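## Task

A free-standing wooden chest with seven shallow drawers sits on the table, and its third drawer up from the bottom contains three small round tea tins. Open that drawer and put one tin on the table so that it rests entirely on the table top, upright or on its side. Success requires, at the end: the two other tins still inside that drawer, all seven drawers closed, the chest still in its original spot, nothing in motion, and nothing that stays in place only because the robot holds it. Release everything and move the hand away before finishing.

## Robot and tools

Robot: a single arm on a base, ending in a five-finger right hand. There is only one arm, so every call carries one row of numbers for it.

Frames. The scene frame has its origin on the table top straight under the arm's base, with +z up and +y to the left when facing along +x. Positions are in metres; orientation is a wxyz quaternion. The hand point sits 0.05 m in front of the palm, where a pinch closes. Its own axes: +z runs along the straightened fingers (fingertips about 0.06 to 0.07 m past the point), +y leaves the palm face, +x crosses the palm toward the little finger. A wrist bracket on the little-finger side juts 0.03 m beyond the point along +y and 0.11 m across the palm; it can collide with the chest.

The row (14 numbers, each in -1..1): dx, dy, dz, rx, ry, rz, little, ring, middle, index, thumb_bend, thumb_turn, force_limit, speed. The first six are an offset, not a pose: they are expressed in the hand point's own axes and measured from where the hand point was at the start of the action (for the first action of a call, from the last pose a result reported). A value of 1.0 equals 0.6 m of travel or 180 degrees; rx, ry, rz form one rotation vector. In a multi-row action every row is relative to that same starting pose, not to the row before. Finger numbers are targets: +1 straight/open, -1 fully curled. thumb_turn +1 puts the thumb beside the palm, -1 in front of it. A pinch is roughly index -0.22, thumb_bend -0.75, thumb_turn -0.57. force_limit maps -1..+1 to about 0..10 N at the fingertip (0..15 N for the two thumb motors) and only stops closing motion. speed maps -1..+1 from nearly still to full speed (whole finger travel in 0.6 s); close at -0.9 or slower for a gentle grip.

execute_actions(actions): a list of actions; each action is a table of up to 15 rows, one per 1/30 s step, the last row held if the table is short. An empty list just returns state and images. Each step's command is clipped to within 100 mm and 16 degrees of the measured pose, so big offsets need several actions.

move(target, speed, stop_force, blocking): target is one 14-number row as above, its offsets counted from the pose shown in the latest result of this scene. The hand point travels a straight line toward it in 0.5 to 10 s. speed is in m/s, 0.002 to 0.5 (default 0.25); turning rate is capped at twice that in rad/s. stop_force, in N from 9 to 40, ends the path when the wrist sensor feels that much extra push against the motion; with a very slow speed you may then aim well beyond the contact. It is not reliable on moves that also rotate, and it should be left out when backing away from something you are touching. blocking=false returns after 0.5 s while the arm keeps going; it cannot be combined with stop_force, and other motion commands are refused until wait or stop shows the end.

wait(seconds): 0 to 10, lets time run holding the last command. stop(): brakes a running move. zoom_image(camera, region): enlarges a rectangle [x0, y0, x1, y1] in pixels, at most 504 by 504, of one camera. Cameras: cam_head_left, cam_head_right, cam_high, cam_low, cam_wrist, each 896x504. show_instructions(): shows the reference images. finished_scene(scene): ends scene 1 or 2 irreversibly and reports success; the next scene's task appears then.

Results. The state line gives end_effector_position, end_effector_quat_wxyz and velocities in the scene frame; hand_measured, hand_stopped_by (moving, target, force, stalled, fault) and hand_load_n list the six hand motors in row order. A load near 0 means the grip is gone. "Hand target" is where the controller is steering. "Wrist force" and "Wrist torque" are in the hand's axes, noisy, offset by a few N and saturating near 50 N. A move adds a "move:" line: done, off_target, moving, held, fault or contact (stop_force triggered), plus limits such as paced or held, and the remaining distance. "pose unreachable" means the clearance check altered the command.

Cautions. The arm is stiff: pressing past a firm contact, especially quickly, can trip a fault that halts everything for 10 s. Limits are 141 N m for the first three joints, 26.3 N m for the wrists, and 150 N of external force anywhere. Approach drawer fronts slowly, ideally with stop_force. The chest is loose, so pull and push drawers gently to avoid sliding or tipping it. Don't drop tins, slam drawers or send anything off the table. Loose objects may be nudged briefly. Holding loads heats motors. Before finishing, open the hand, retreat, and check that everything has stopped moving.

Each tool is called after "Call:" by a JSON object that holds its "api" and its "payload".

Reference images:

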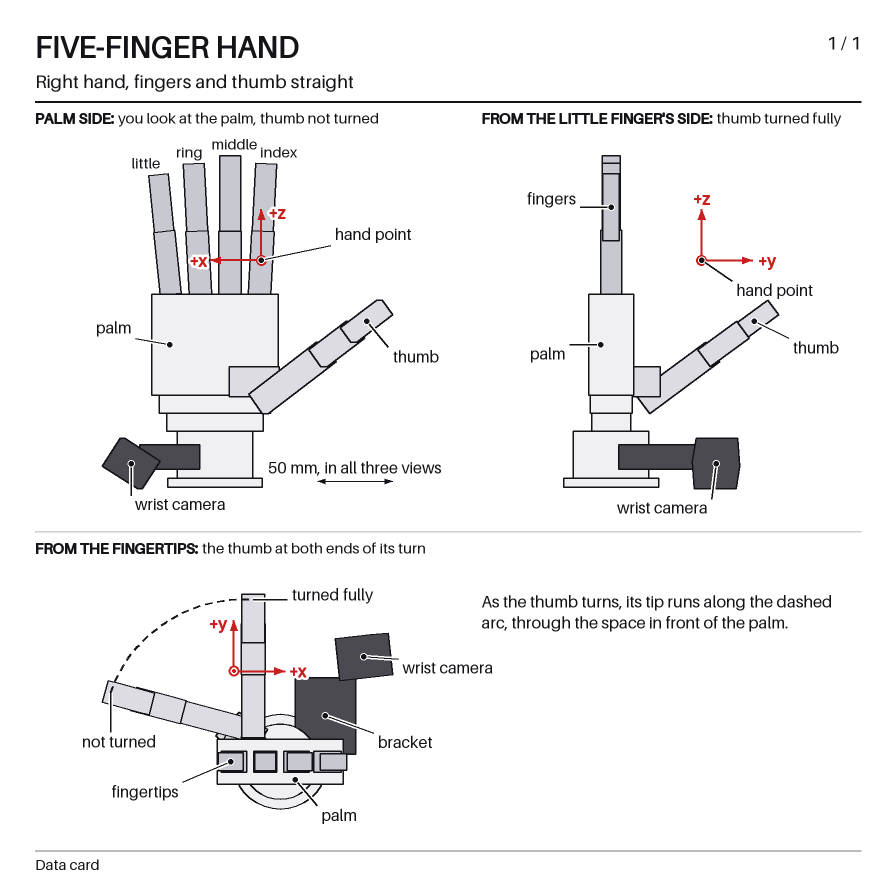

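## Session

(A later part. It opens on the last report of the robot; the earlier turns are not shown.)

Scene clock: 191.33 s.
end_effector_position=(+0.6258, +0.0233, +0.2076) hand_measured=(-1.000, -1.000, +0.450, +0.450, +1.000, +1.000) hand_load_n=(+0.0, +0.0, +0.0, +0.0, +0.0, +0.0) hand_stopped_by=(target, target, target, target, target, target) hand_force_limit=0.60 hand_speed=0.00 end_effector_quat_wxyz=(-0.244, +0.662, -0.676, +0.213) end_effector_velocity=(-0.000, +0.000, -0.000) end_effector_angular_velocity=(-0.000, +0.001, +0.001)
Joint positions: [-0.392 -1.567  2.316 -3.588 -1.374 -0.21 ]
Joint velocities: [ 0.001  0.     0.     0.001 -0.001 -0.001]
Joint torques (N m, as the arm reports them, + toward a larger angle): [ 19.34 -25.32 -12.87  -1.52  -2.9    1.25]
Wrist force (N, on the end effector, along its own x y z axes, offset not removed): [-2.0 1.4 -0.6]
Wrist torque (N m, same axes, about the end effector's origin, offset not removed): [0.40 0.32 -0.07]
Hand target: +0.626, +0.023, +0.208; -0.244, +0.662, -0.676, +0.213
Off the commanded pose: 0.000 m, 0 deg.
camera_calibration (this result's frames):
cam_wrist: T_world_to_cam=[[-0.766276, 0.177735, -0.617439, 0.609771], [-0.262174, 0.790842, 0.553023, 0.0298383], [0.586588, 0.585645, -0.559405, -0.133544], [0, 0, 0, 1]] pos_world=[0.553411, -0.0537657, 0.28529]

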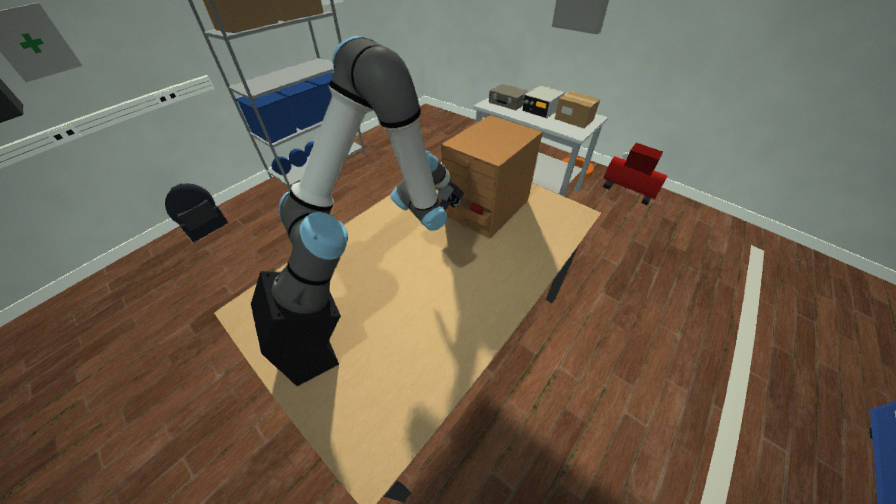

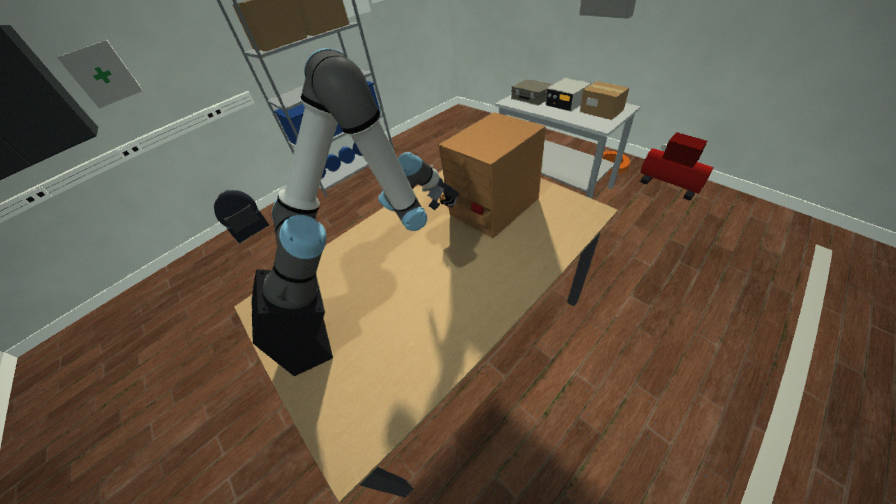

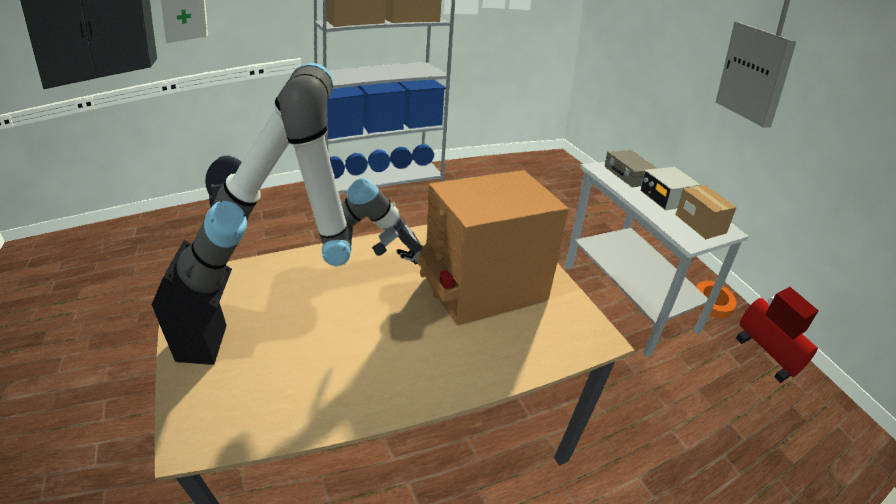

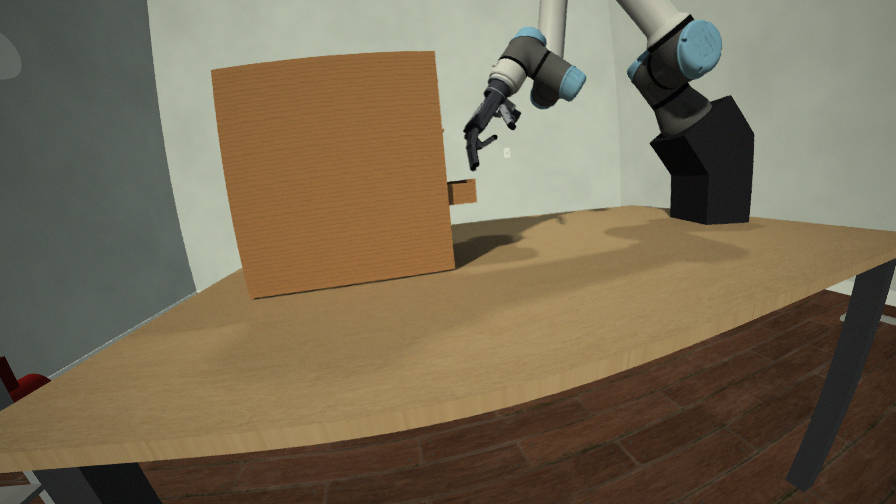

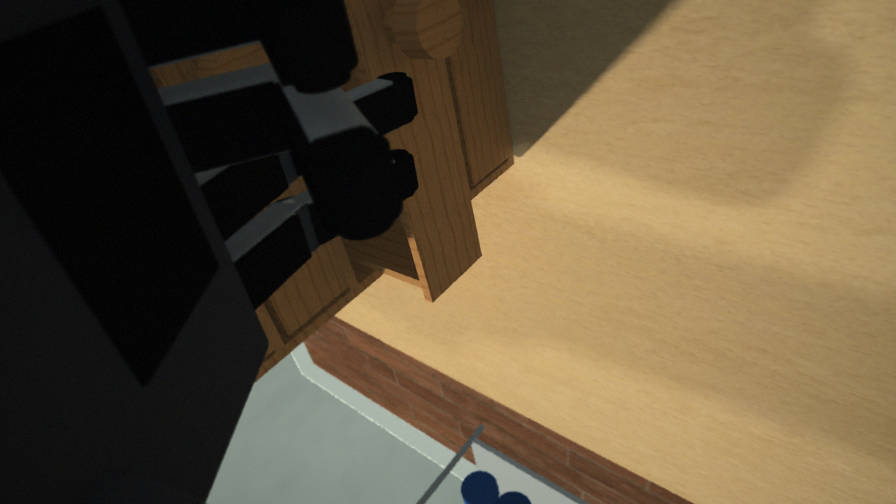

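Call:
{"api": "move", "payload": {"target": [-0.033,0,0,0.05,0,0,-1,-1,0.55,0.55,1,1,0.6,0], "speed": 0.05}}

Call:
{"api": "zoom_image", "payload": {"camera": "cam_low", "region": [400,100,600,270]}}

Scene clock: 196.23 s.
end_effector_position=(+0.6258, +0.0429, +0.2085) hand_measured=(-1.000, -1.000, +0.550, +0.550, +1.000, +1.000) hand_load_n=(+0.0, +0.0, +0.0, +0.0, +0.0, +0.0) hand_stopped_by=(target, target, target, target, target, target) hand_force_limit=0.60 hand_speed=0.00 end_effector_quat_wxyz=(-0.295, +0.641, -0.657, +0.265) end_effector_velocity=(+0.000, +0.002, -0.000) end_effector_angular_velocity=(-0.001, -0.017, -0.002)
Joint positions: [-0.36  -1.469  2.366 -3.892 -1.376 -0.173]
Joint velocities: [ 0.004  0.013  0.003 -0.034 -0.002  0.004]
Joint torques (N m, as the arm reports them, + toward a larger angle): [ 19.44 -26.07   6.06  -3.91  -3.04   1.16]
Wrist force (N, on the end effector, along its own x y z axes, offset not removed): [-2.5 0.0 1.4]
Wrist torque (N m, same axes, about the end effector's origin, offset not removed): [-0.03 0.35 -0.09]
Hand target: +0.626, +0.043, +0.209; -0.295, +0.641, -0.657, +0.266
Off the commanded pose: 0.000 m, 0 deg.
move: done
camera_calibration (this result's frames):
cam_wrist: T_world_to_cam=[[-0.660525, 0.182719, -0.728231, 0.56363], [-0.33826, 0.793498, 0.505906, 0.0711869], [0.670289, 0.580495, -0.462319, -0.216945], [0, 0, 0, 1]] pos_world=[0.541787, -0.0335373, 0.274141]

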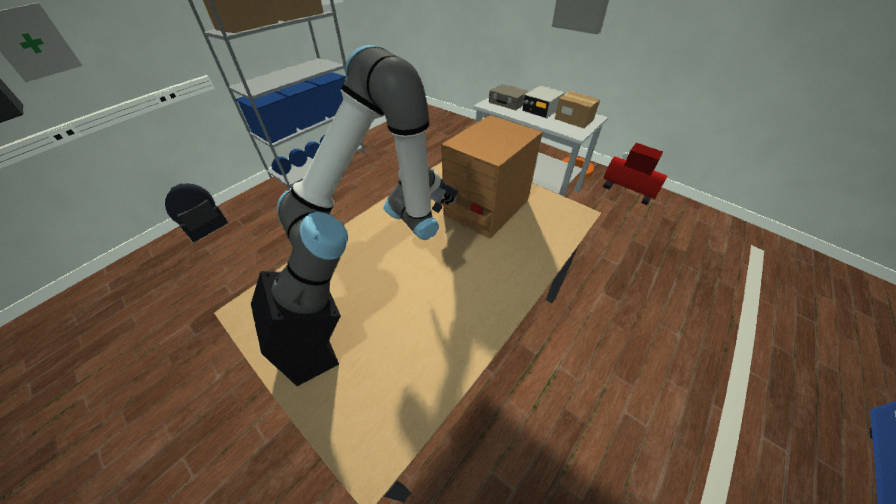

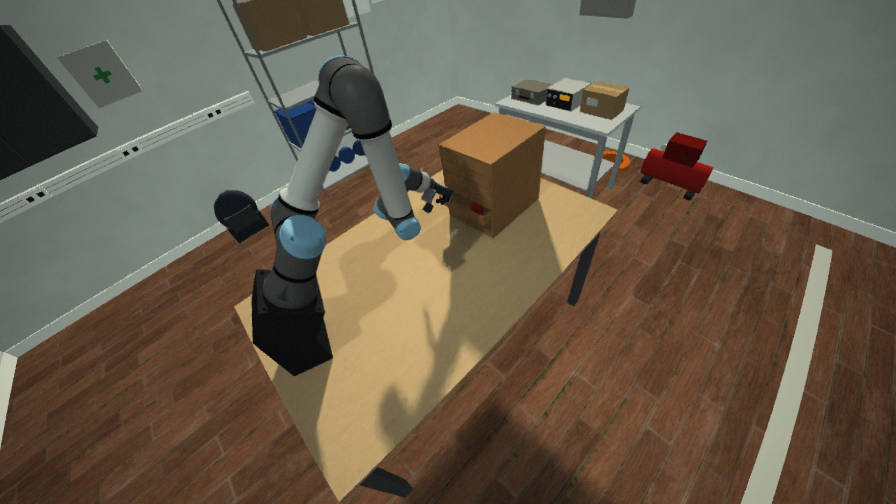

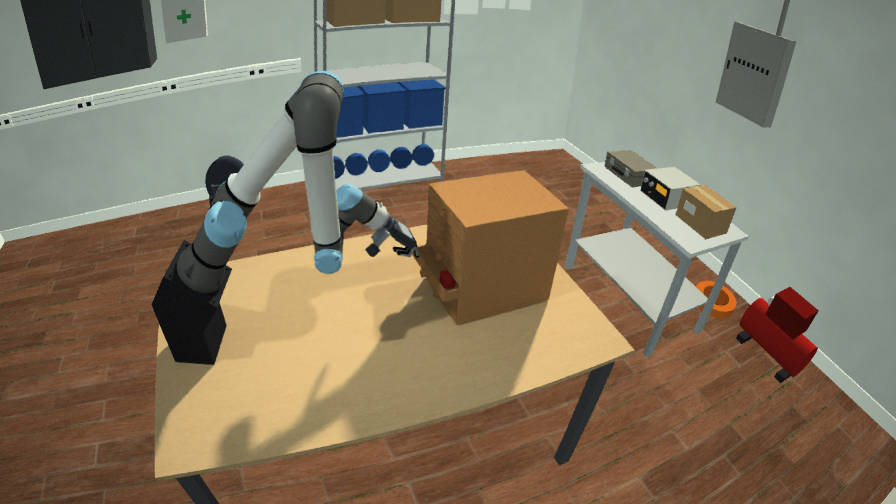

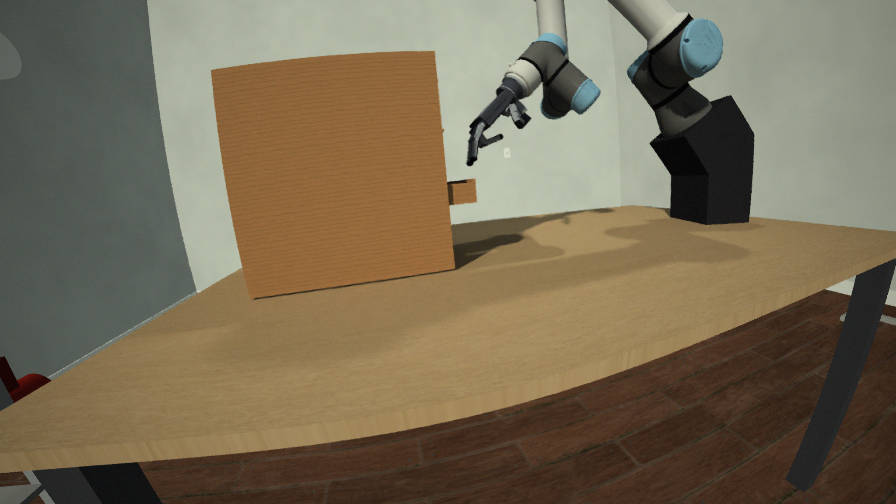

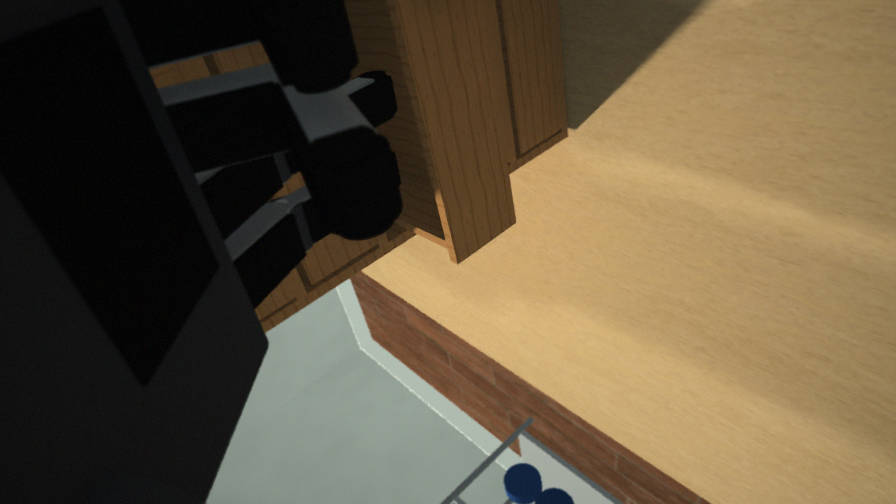

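Region (400, 100, 600, 270) of cam_low's 896x504 image, scaled by 2.520, with more detail than that image has; it fills the top 428 rows of this view, and the rest is white.

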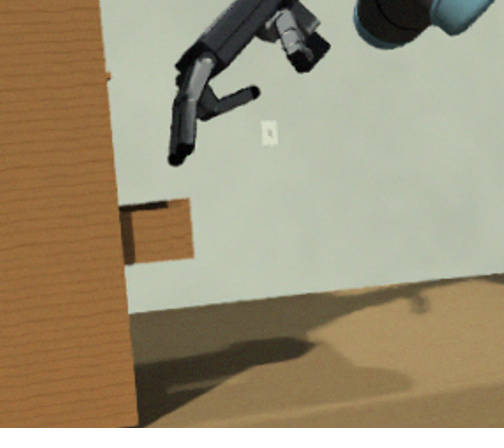

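Call:
{"api": "move", "payload": {"target": [0,-0.0495,0.0516,0,0,0,-1,-1,0.55,0.55,1,1,0.6,0], "speed": 0.03}}

Call:
{"api": "zoom_image", "payload": {"camera": "cam_low", "region": [400,100,600,270]}}

Call:
{"api": "zoom_image", "payload": {"camera": "cam_high", "region": [360,180,520,330]}}

Scene clock: 199.73 s.
end_effector_position=(+0.6684, +0.0427, +0.2089) hand_measured=(-1.000, -1.000, +0.550, +0.550, +1.000, +1.000) hand_load_n=(+0.0, +0.0, +0.0, +0.0, +0.0, +0.0) hand_stopped_by=(target, target, target, target, target, target) hand_force_limit=0.60 hand_speed=0.00 end_effector_quat_wxyz=(-0.295, +0.641, -0.657, +0.265) end_effector_velocity=(+0.002, +0.000, -0.000) end_effector_angular_velocity=(+0.001, +0.002, +0.000)
Joint positions: [-0.328 -1.448  2.248 -3.795 -1.408 -0.168]
Joint velocities: [ 0.002  0.002 -0.007  0.007 -0.002  0.001]
Joint torques (N m, as the arm reports them, + toward a larger angle): [ 19.15 -28.45  -9.57  -1.53  -2.73   1.39]
Wrist force (N, on the end effector, along its own x y z axes, offset not removed): [-2.2 1.9 0.5]
Wrist torque (N m, same axes, about the end effector's origin, offset not removed): [0.36 0.31 -0.09]
Hand target: +0.669, +0.043, +0.209; -0.295, +0.641, -0.657, +0.265
Off the commanded pose: 0.000 m, 0 deg.
move: done
camera_calibration (this result's frames):
cam_wrist: T_world_to_cam=[[-0.660485, 0.182716, -0.728268, 0.592027], [-0.338295, 0.793494, 0.50589, 0.0855802], [0.67031, 0.580502, -0.462279, -0.245218], [0, 0, 0, 1]] pos_world=[0.584349, -0.0337308, 0.274501]

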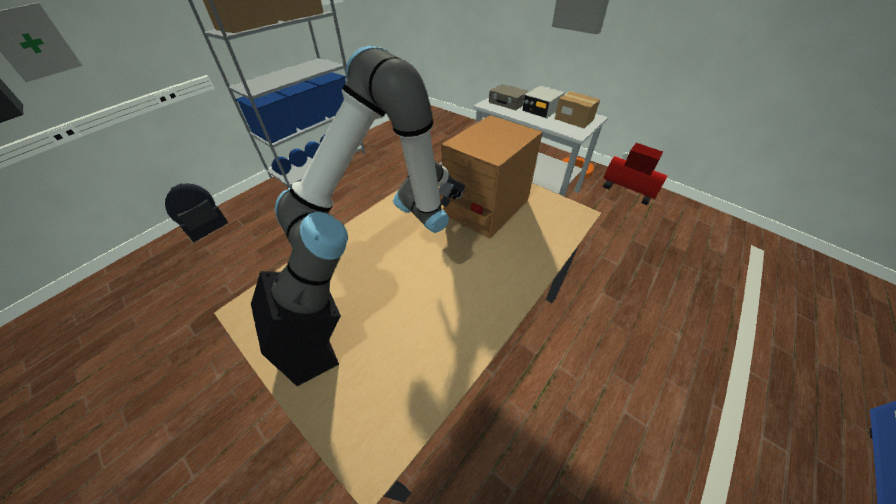

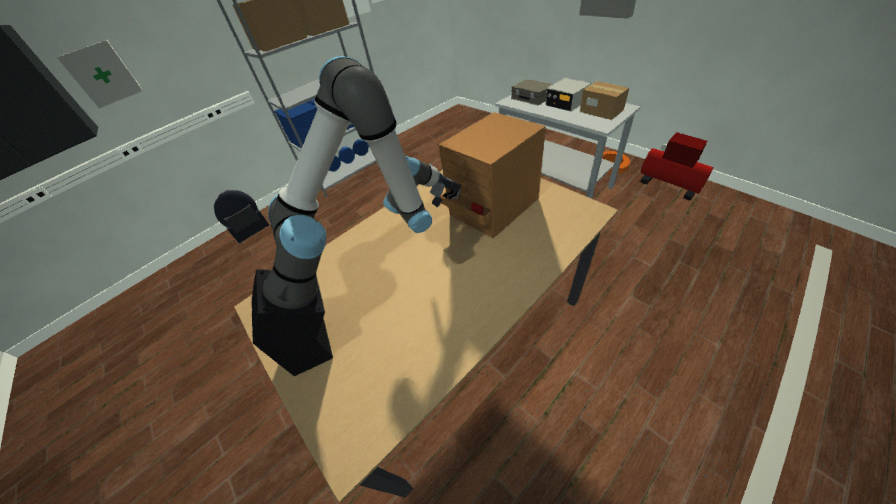

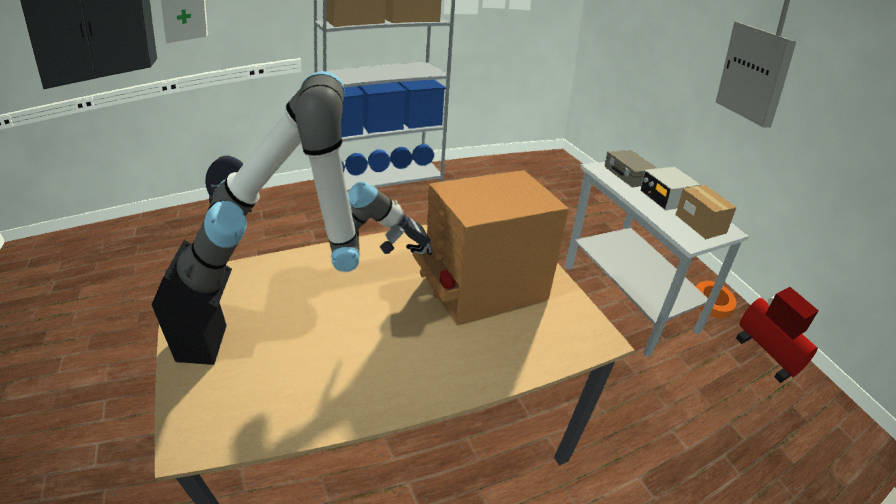

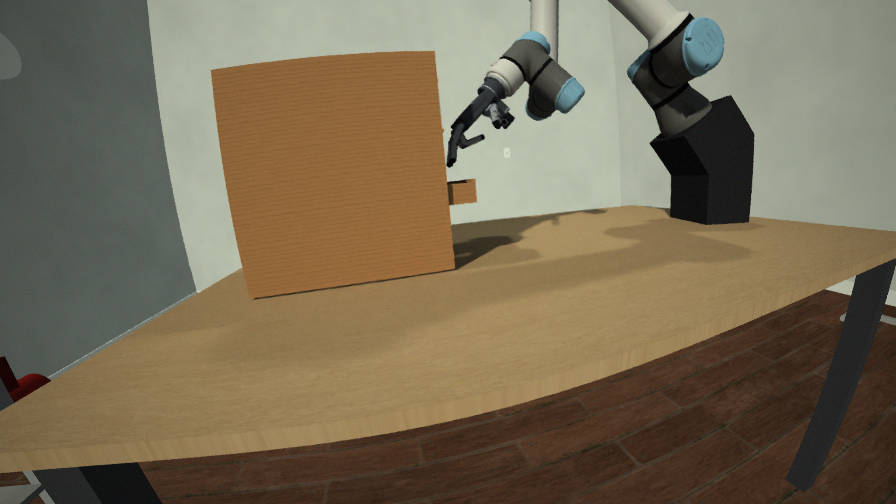

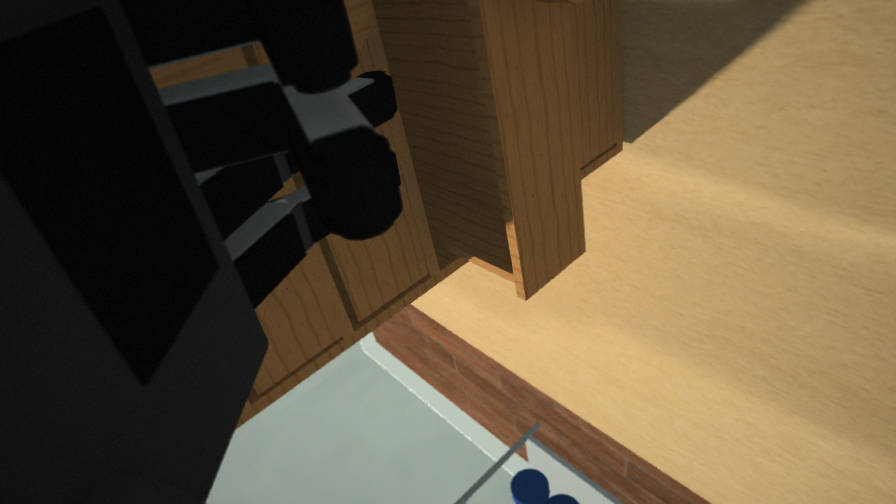

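Region (400, 100, 600, 270) of cam_low's 896x504 image, scaled by 2.520, with more detail than that image has; it fills the top 428 rows of this view, and the rest is white.

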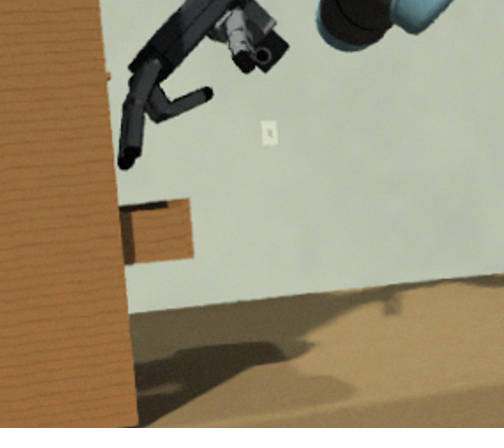

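Region (360, 180, 520, 330) of cam_high's 896x504 image, scaled by 3.150, with more detail than that image has; it fills the top 472 rows of this view, and the rest is white.

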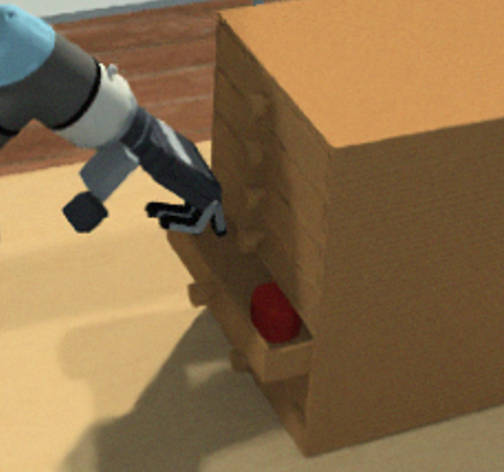

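Call:
{"api": "move", "payload": {"target": [0,0.054,0.052,0,0,0,-1,-1,0.55,0.55,1,1,0.6,0], "speed": 0.012, "stop_force": 9}}

Call:
{"api": "zoom_image", "payload": {"camera": "cam_low", "region": [400,100,600,270]}}

Scene clock: 204.87 s.
end_effector_position=(+0.6688, +0.0449, +0.1642) hand_measured=(-1.000, -1.000, +0.550, +0.550, +1.000, +1.000) hand_load_n=(+0.0, +0.0, +0.0, +0.0, +0.0, +0.0) hand_stopped_by=(target, target, target, target, target, target) hand_force_limit=0.60 hand_speed=0.00 end_effector_quat_wxyz=(-0.295, +0.641, -0.657, +0.265) end_effector_velocity=(+0.000, +0.001, -0.002) end_effector_angular_velocity=(+0.001, -0.001, +0.001)
Joint positions: [-0.329 -1.316  2.213 -3.893 -1.407 -0.168]
Joint velocities: [ 0.001  0.008 -0.003 -0.006  0.001  0.   ]
Joint torques (N m, as the arm reports them, + toward a larger angle): [ -0.9  -30.36  -9.22  -4.09   3.13  -1.68]
Wrist force (N, on the end effector, along its own x y z axes, offset not removed): [-1.4 1.1 1.2]
Wrist torque (N m, same axes, about the end effector's origin, offset not removed): [0.18 0.14 -0.05]
Hand target: +0.669, +0.045, +0.164; -0.295, +0.641, -0.657, +0.265
Off the commanded pose: 0.000 m, 0 deg.
move: done
camera_calibration (this result's frames):
cam_wrist: T_world_to_cam=[[-0.660507, 0.182712, -0.728249, 0.55936], [-0.338286, 0.793491, 0.5059, 0.106543], [0.670293, 0.580507, -0.462297, -0.267427], [0, 0, 0, 1]] pos_world=[0.584758, -0.0314999, 0.229822]

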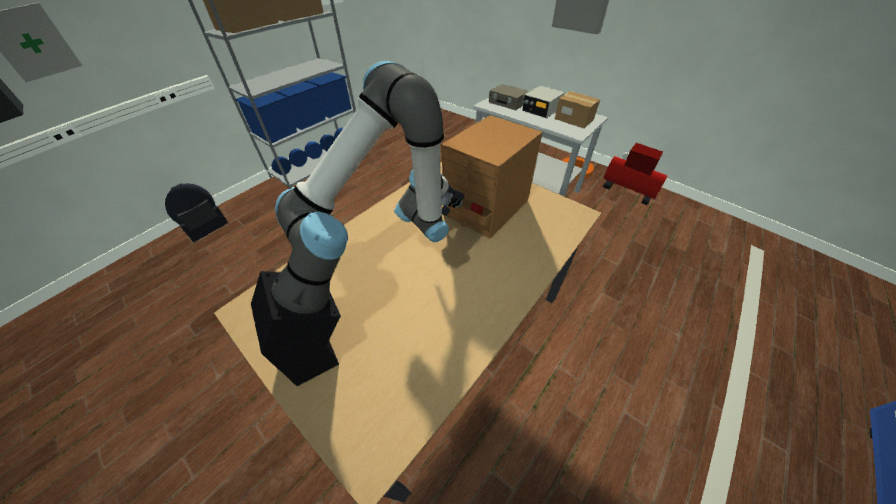

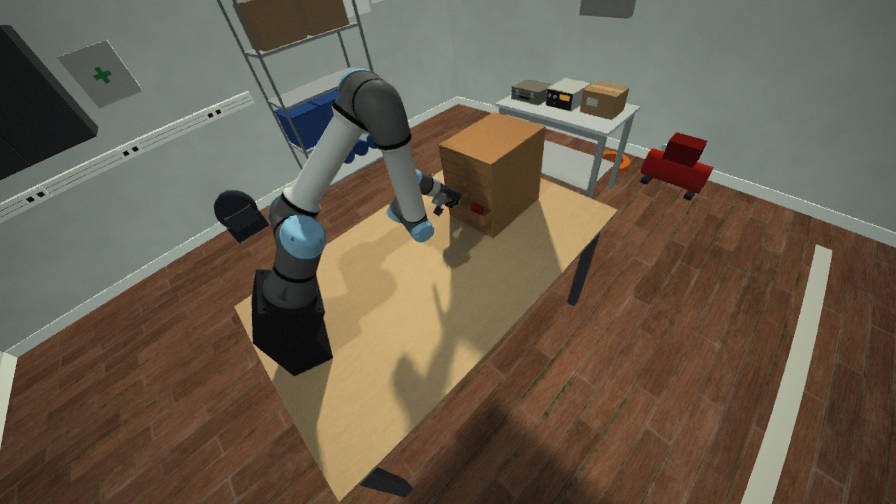

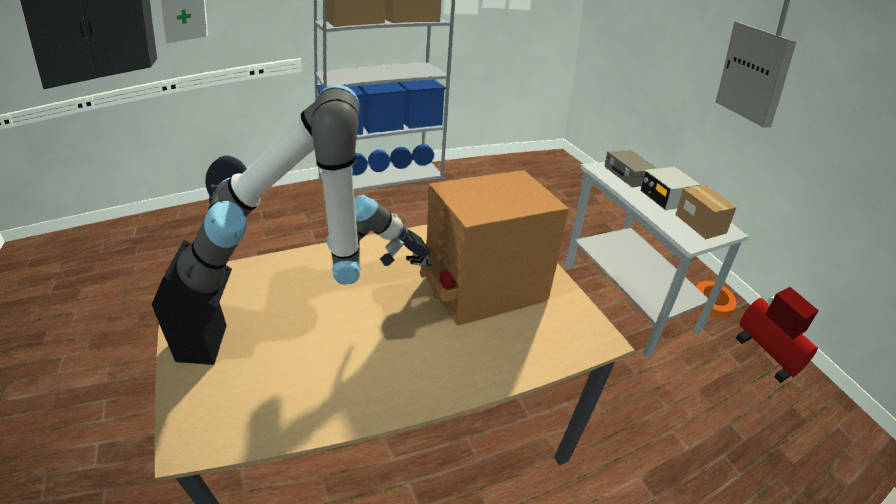

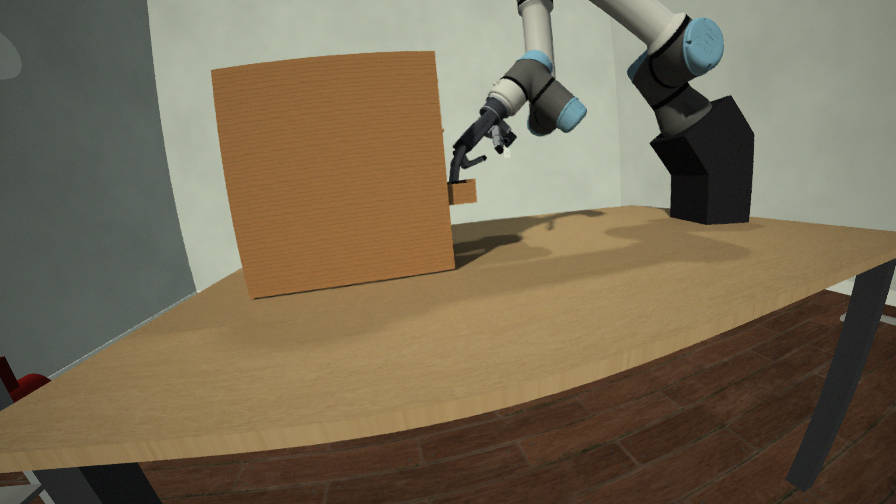

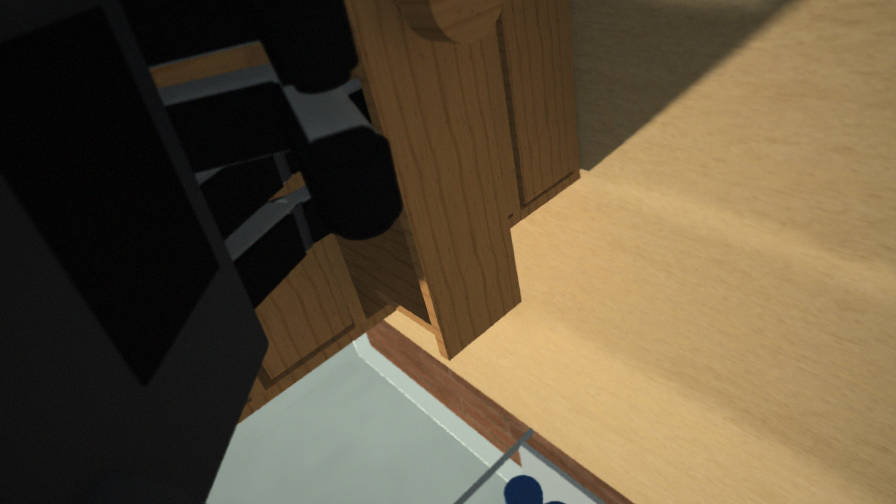

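Region (400, 100, 600, 270) of cam_low's 896x504 image, scaled by 2.520, with more detail than that image has; it fills the top 428 rows of this view, and the rest is white.

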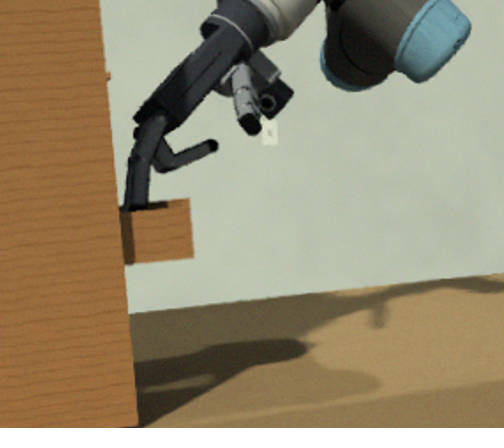

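Call:
{"api": "move", "payload": {"target": [0,0.0096,0.0092,0,0,0,-1,-1,0.55,0.55,1,1,0.6,0], "speed": 0.012}}

Call:
{"api": "move", "payload": {"target": [0,0.115,-0.12,0,0,0,-1,-1,0.55,0.55,1,1,0.6,0], "speed": 0.015, "stop_force": 18}}

Scene clock: 207.03 s.
end_effector_position=(+0.6688, +0.0453, +0.1565) hand_measured=(-1.000, -1.000, +0.550, +0.550, +1.000, +1.000) hand_load_n=(+0.0, +0.0, +0.0, +0.0, +0.0, +0.0) hand_stopped_by=(target, target, target, target, target, target) hand_force_limit=0.60 hand_speed=0.00 end_effector_quat_wxyz=(-0.295, +0.641, -0.657, +0.265) end_effector_velocity=(+0.000, -0.000, -0.002) end_effector_angular_velocity=(-0.001, -0.000, -0.001)
Joint positions: [-0.329 -1.293  2.206 -3.908 -1.407 -0.168]
Joint velocities: [ 0.     0.007 -0.003 -0.005 -0.001  0.   ]
Joint torques (N m, as the arm reports them, + toward a larger angle): [ -0.78 -30.23 -10.39  -4.27   3.17  -1.72]
Wrist force (N, on the end effector, along its own x y z axes, offset not removed): [-2.4 1.6 1.1]
Wrist torque (N m, same axes, about the end effector's origin, offset not removed): [0.24 0.35 0.01]
Hand target: +0.669, +0.045, +0.156; -0.295, +0.641, -0.657, +0.265
Off the commanded pose: 0.000 m, 0 deg.
move: done
camera_calibration (this result's frames):
cam_wrist: T_world_to_cam=[[-0.660527, 0.182715, -0.72823, 0.553733], [-0.338275, 0.793487, 0.505914, 0.110132], [0.67028, 0.580511, -0.462311, -0.271222], [0, 0, 0, 1]] pos_world=[0.584805, -0.0311168, 0.222139]

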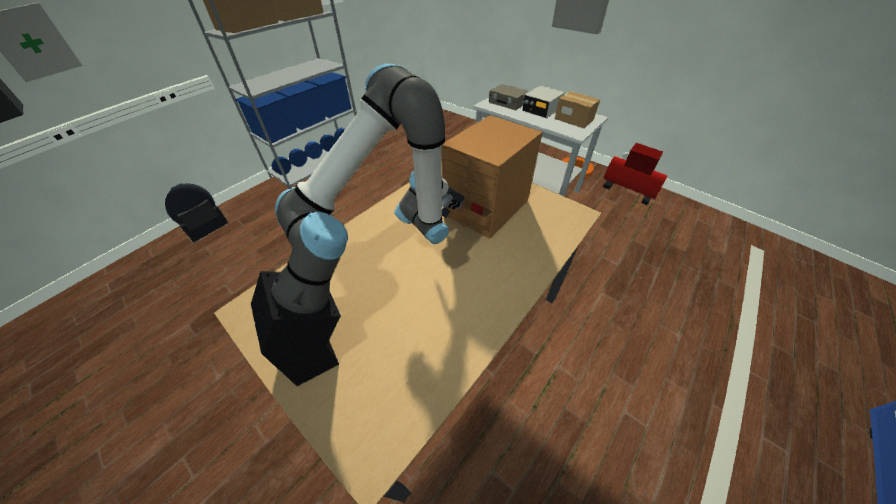

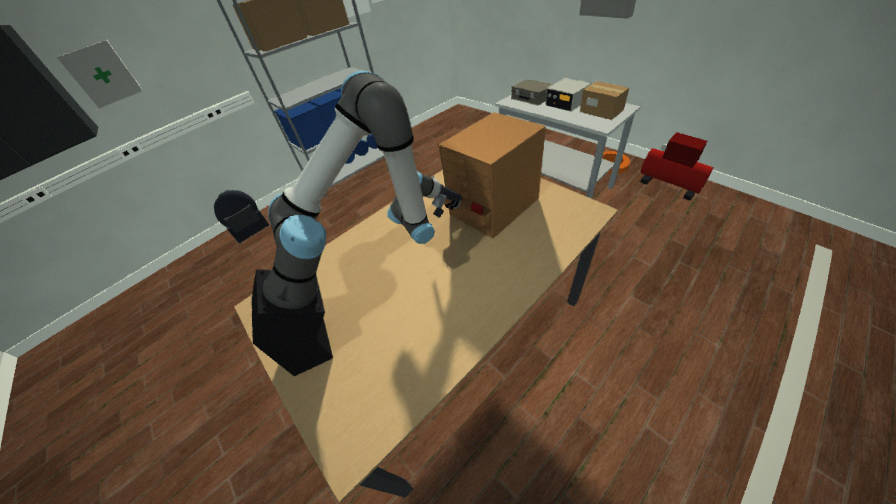

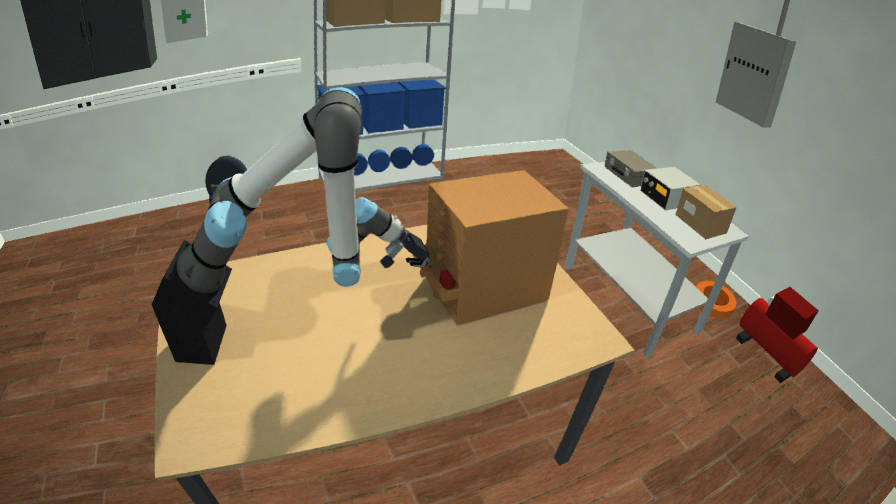

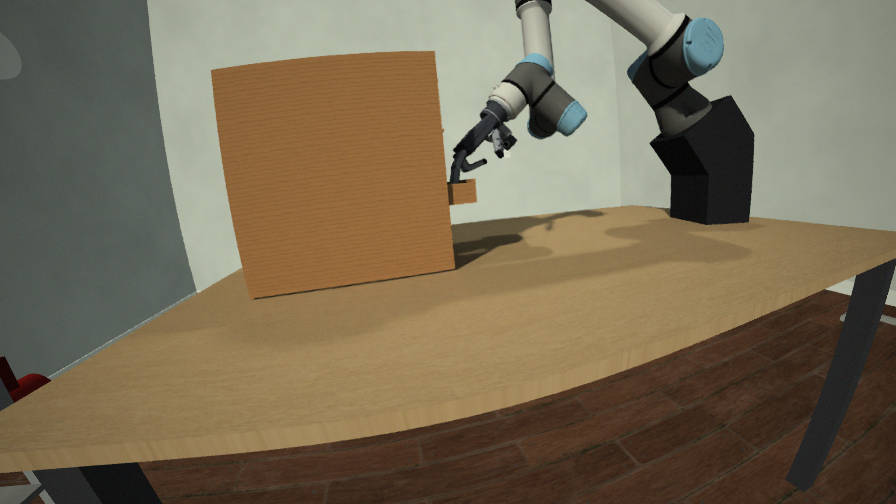

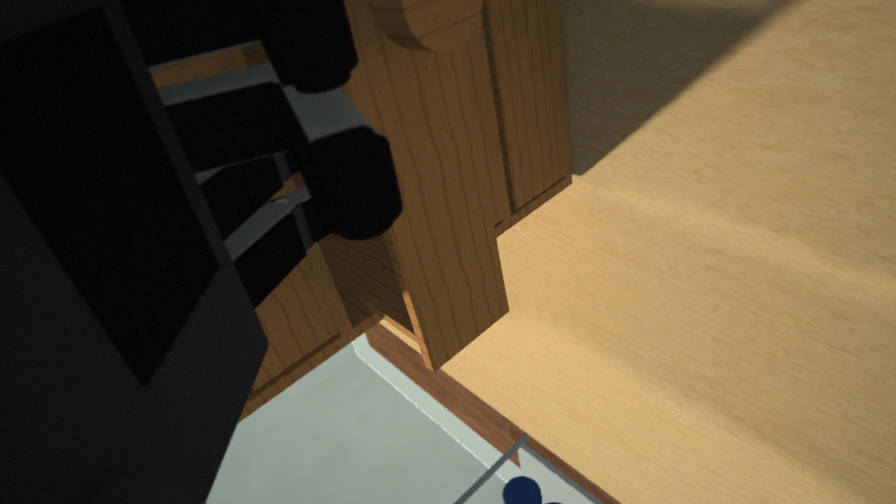

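Scene clock: 213.97 s.
end_effector_position=(+0.5694, +0.0457, +0.1557) hand_measured=(-1.000, -1.000, +0.550, +0.550, +1.000, +1.000) hand_load_n=(+0.0, +0.0, +1.5, +0.0, +0.0, +0.0) hand_stopped_by=(target, target, target, target, target, target) hand_force_limit=0.60 hand_speed=0.00 end_effector_quat_wxyz=(-0.295, +0.641, -0.657, +0.265) end_effector_velocity=(-0.003, +0.001, -0.000) end_effector_angular_velocity=(+0.001, +0.001, +0.000)
Joint positions: [-0.409 -1.273  2.469 -4.189 -1.328 -0.18 ]
Joint velocities: [-0.002  0.002  0.007 -0.007  0.002 -0.   ]
Joint torques (N m, as the arm reports them, + toward a larger angle): [ -3.57 -25.93  13.08  -3.5    3.04  -1.65]
Wrist force (N, on the end effector, along its own x y z axes, offset not removed): [-2.0 0.8 2.8]
Wrist torque (N m, same axes, about the end effector's origin, offset not removed): [0.41 0.25 -0.03]
Hand target: +0.569, +0.046, +0.156; -0.295, +0.641, -0.657, +0.265
Off the commanded pose: 0.000 m, 0 deg.
move: done
camera_calibration (this result's frames):
cam_wrist: T_world_to_cam=[[-0.660564, 0.182733, -0.728192, 0.487388], [-0.338234, 0.793487, 0.505941, 0.0765036], [0.670263, 0.580506, -0.462342, -0.205183], [0, 0, 0, 1]] pos_world=[0.485354, -0.0306568, 0.221341]

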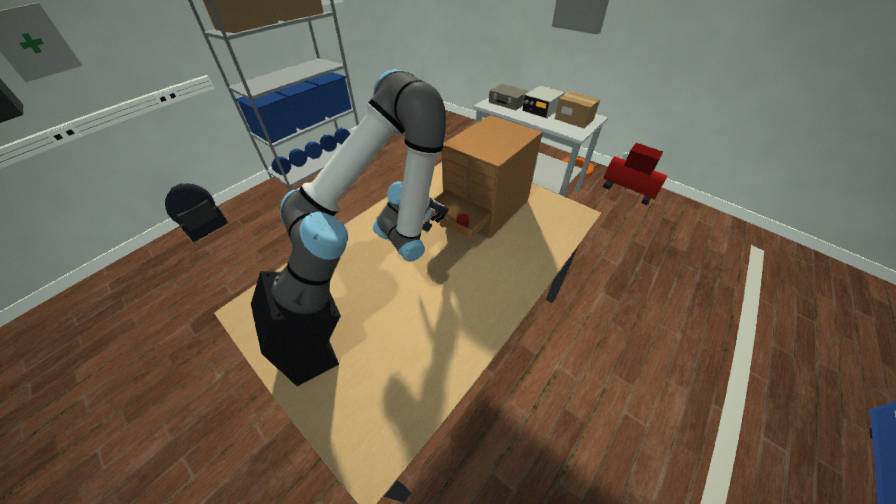

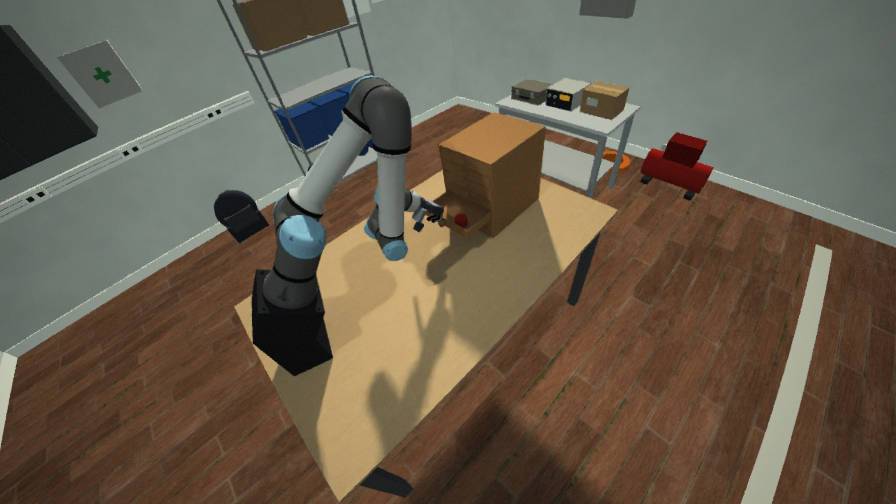

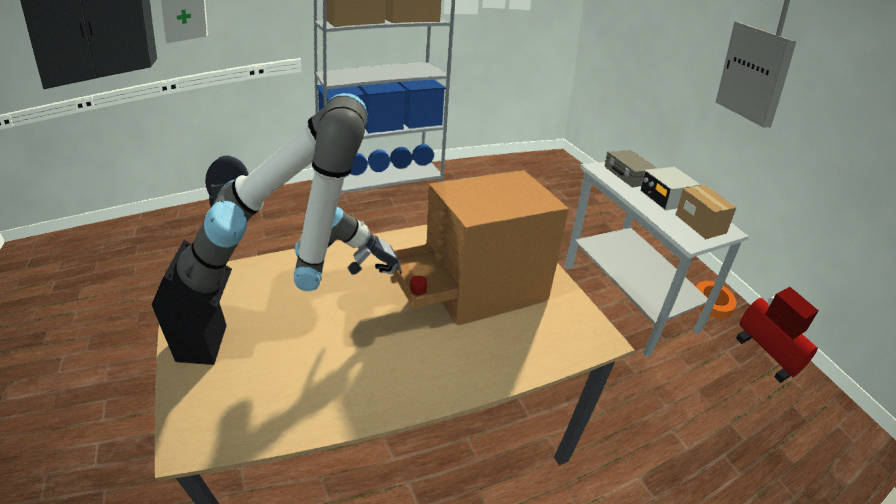

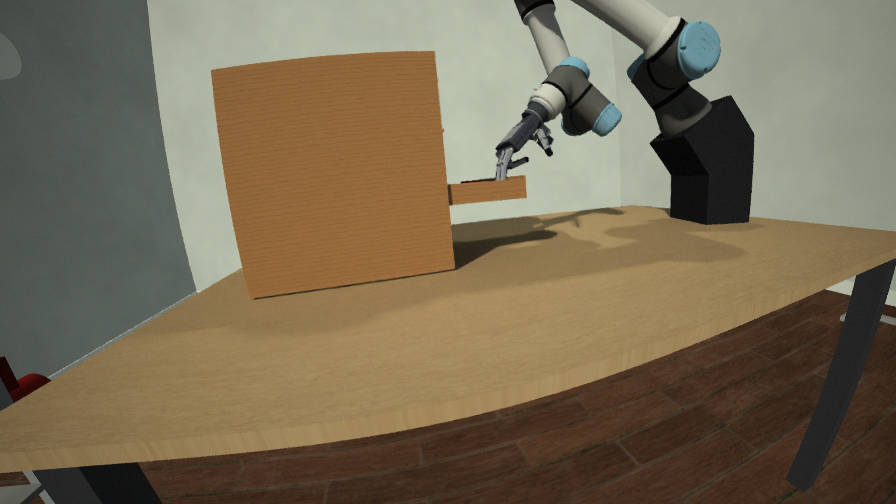

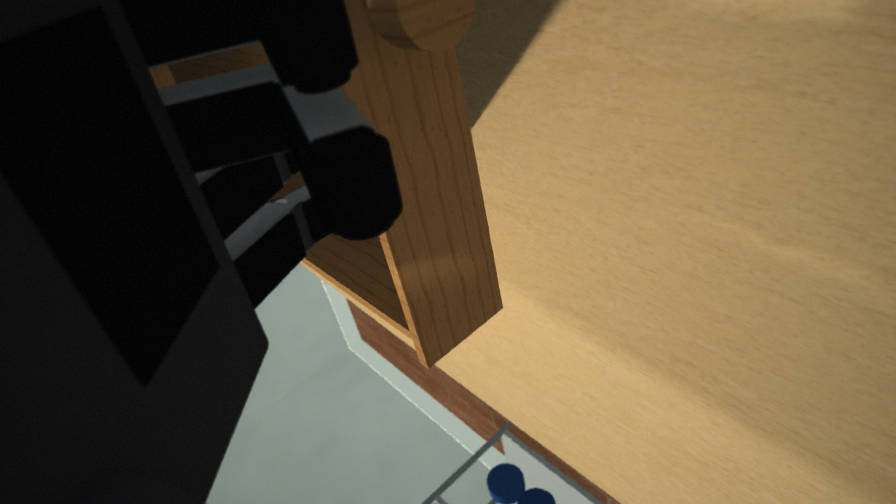

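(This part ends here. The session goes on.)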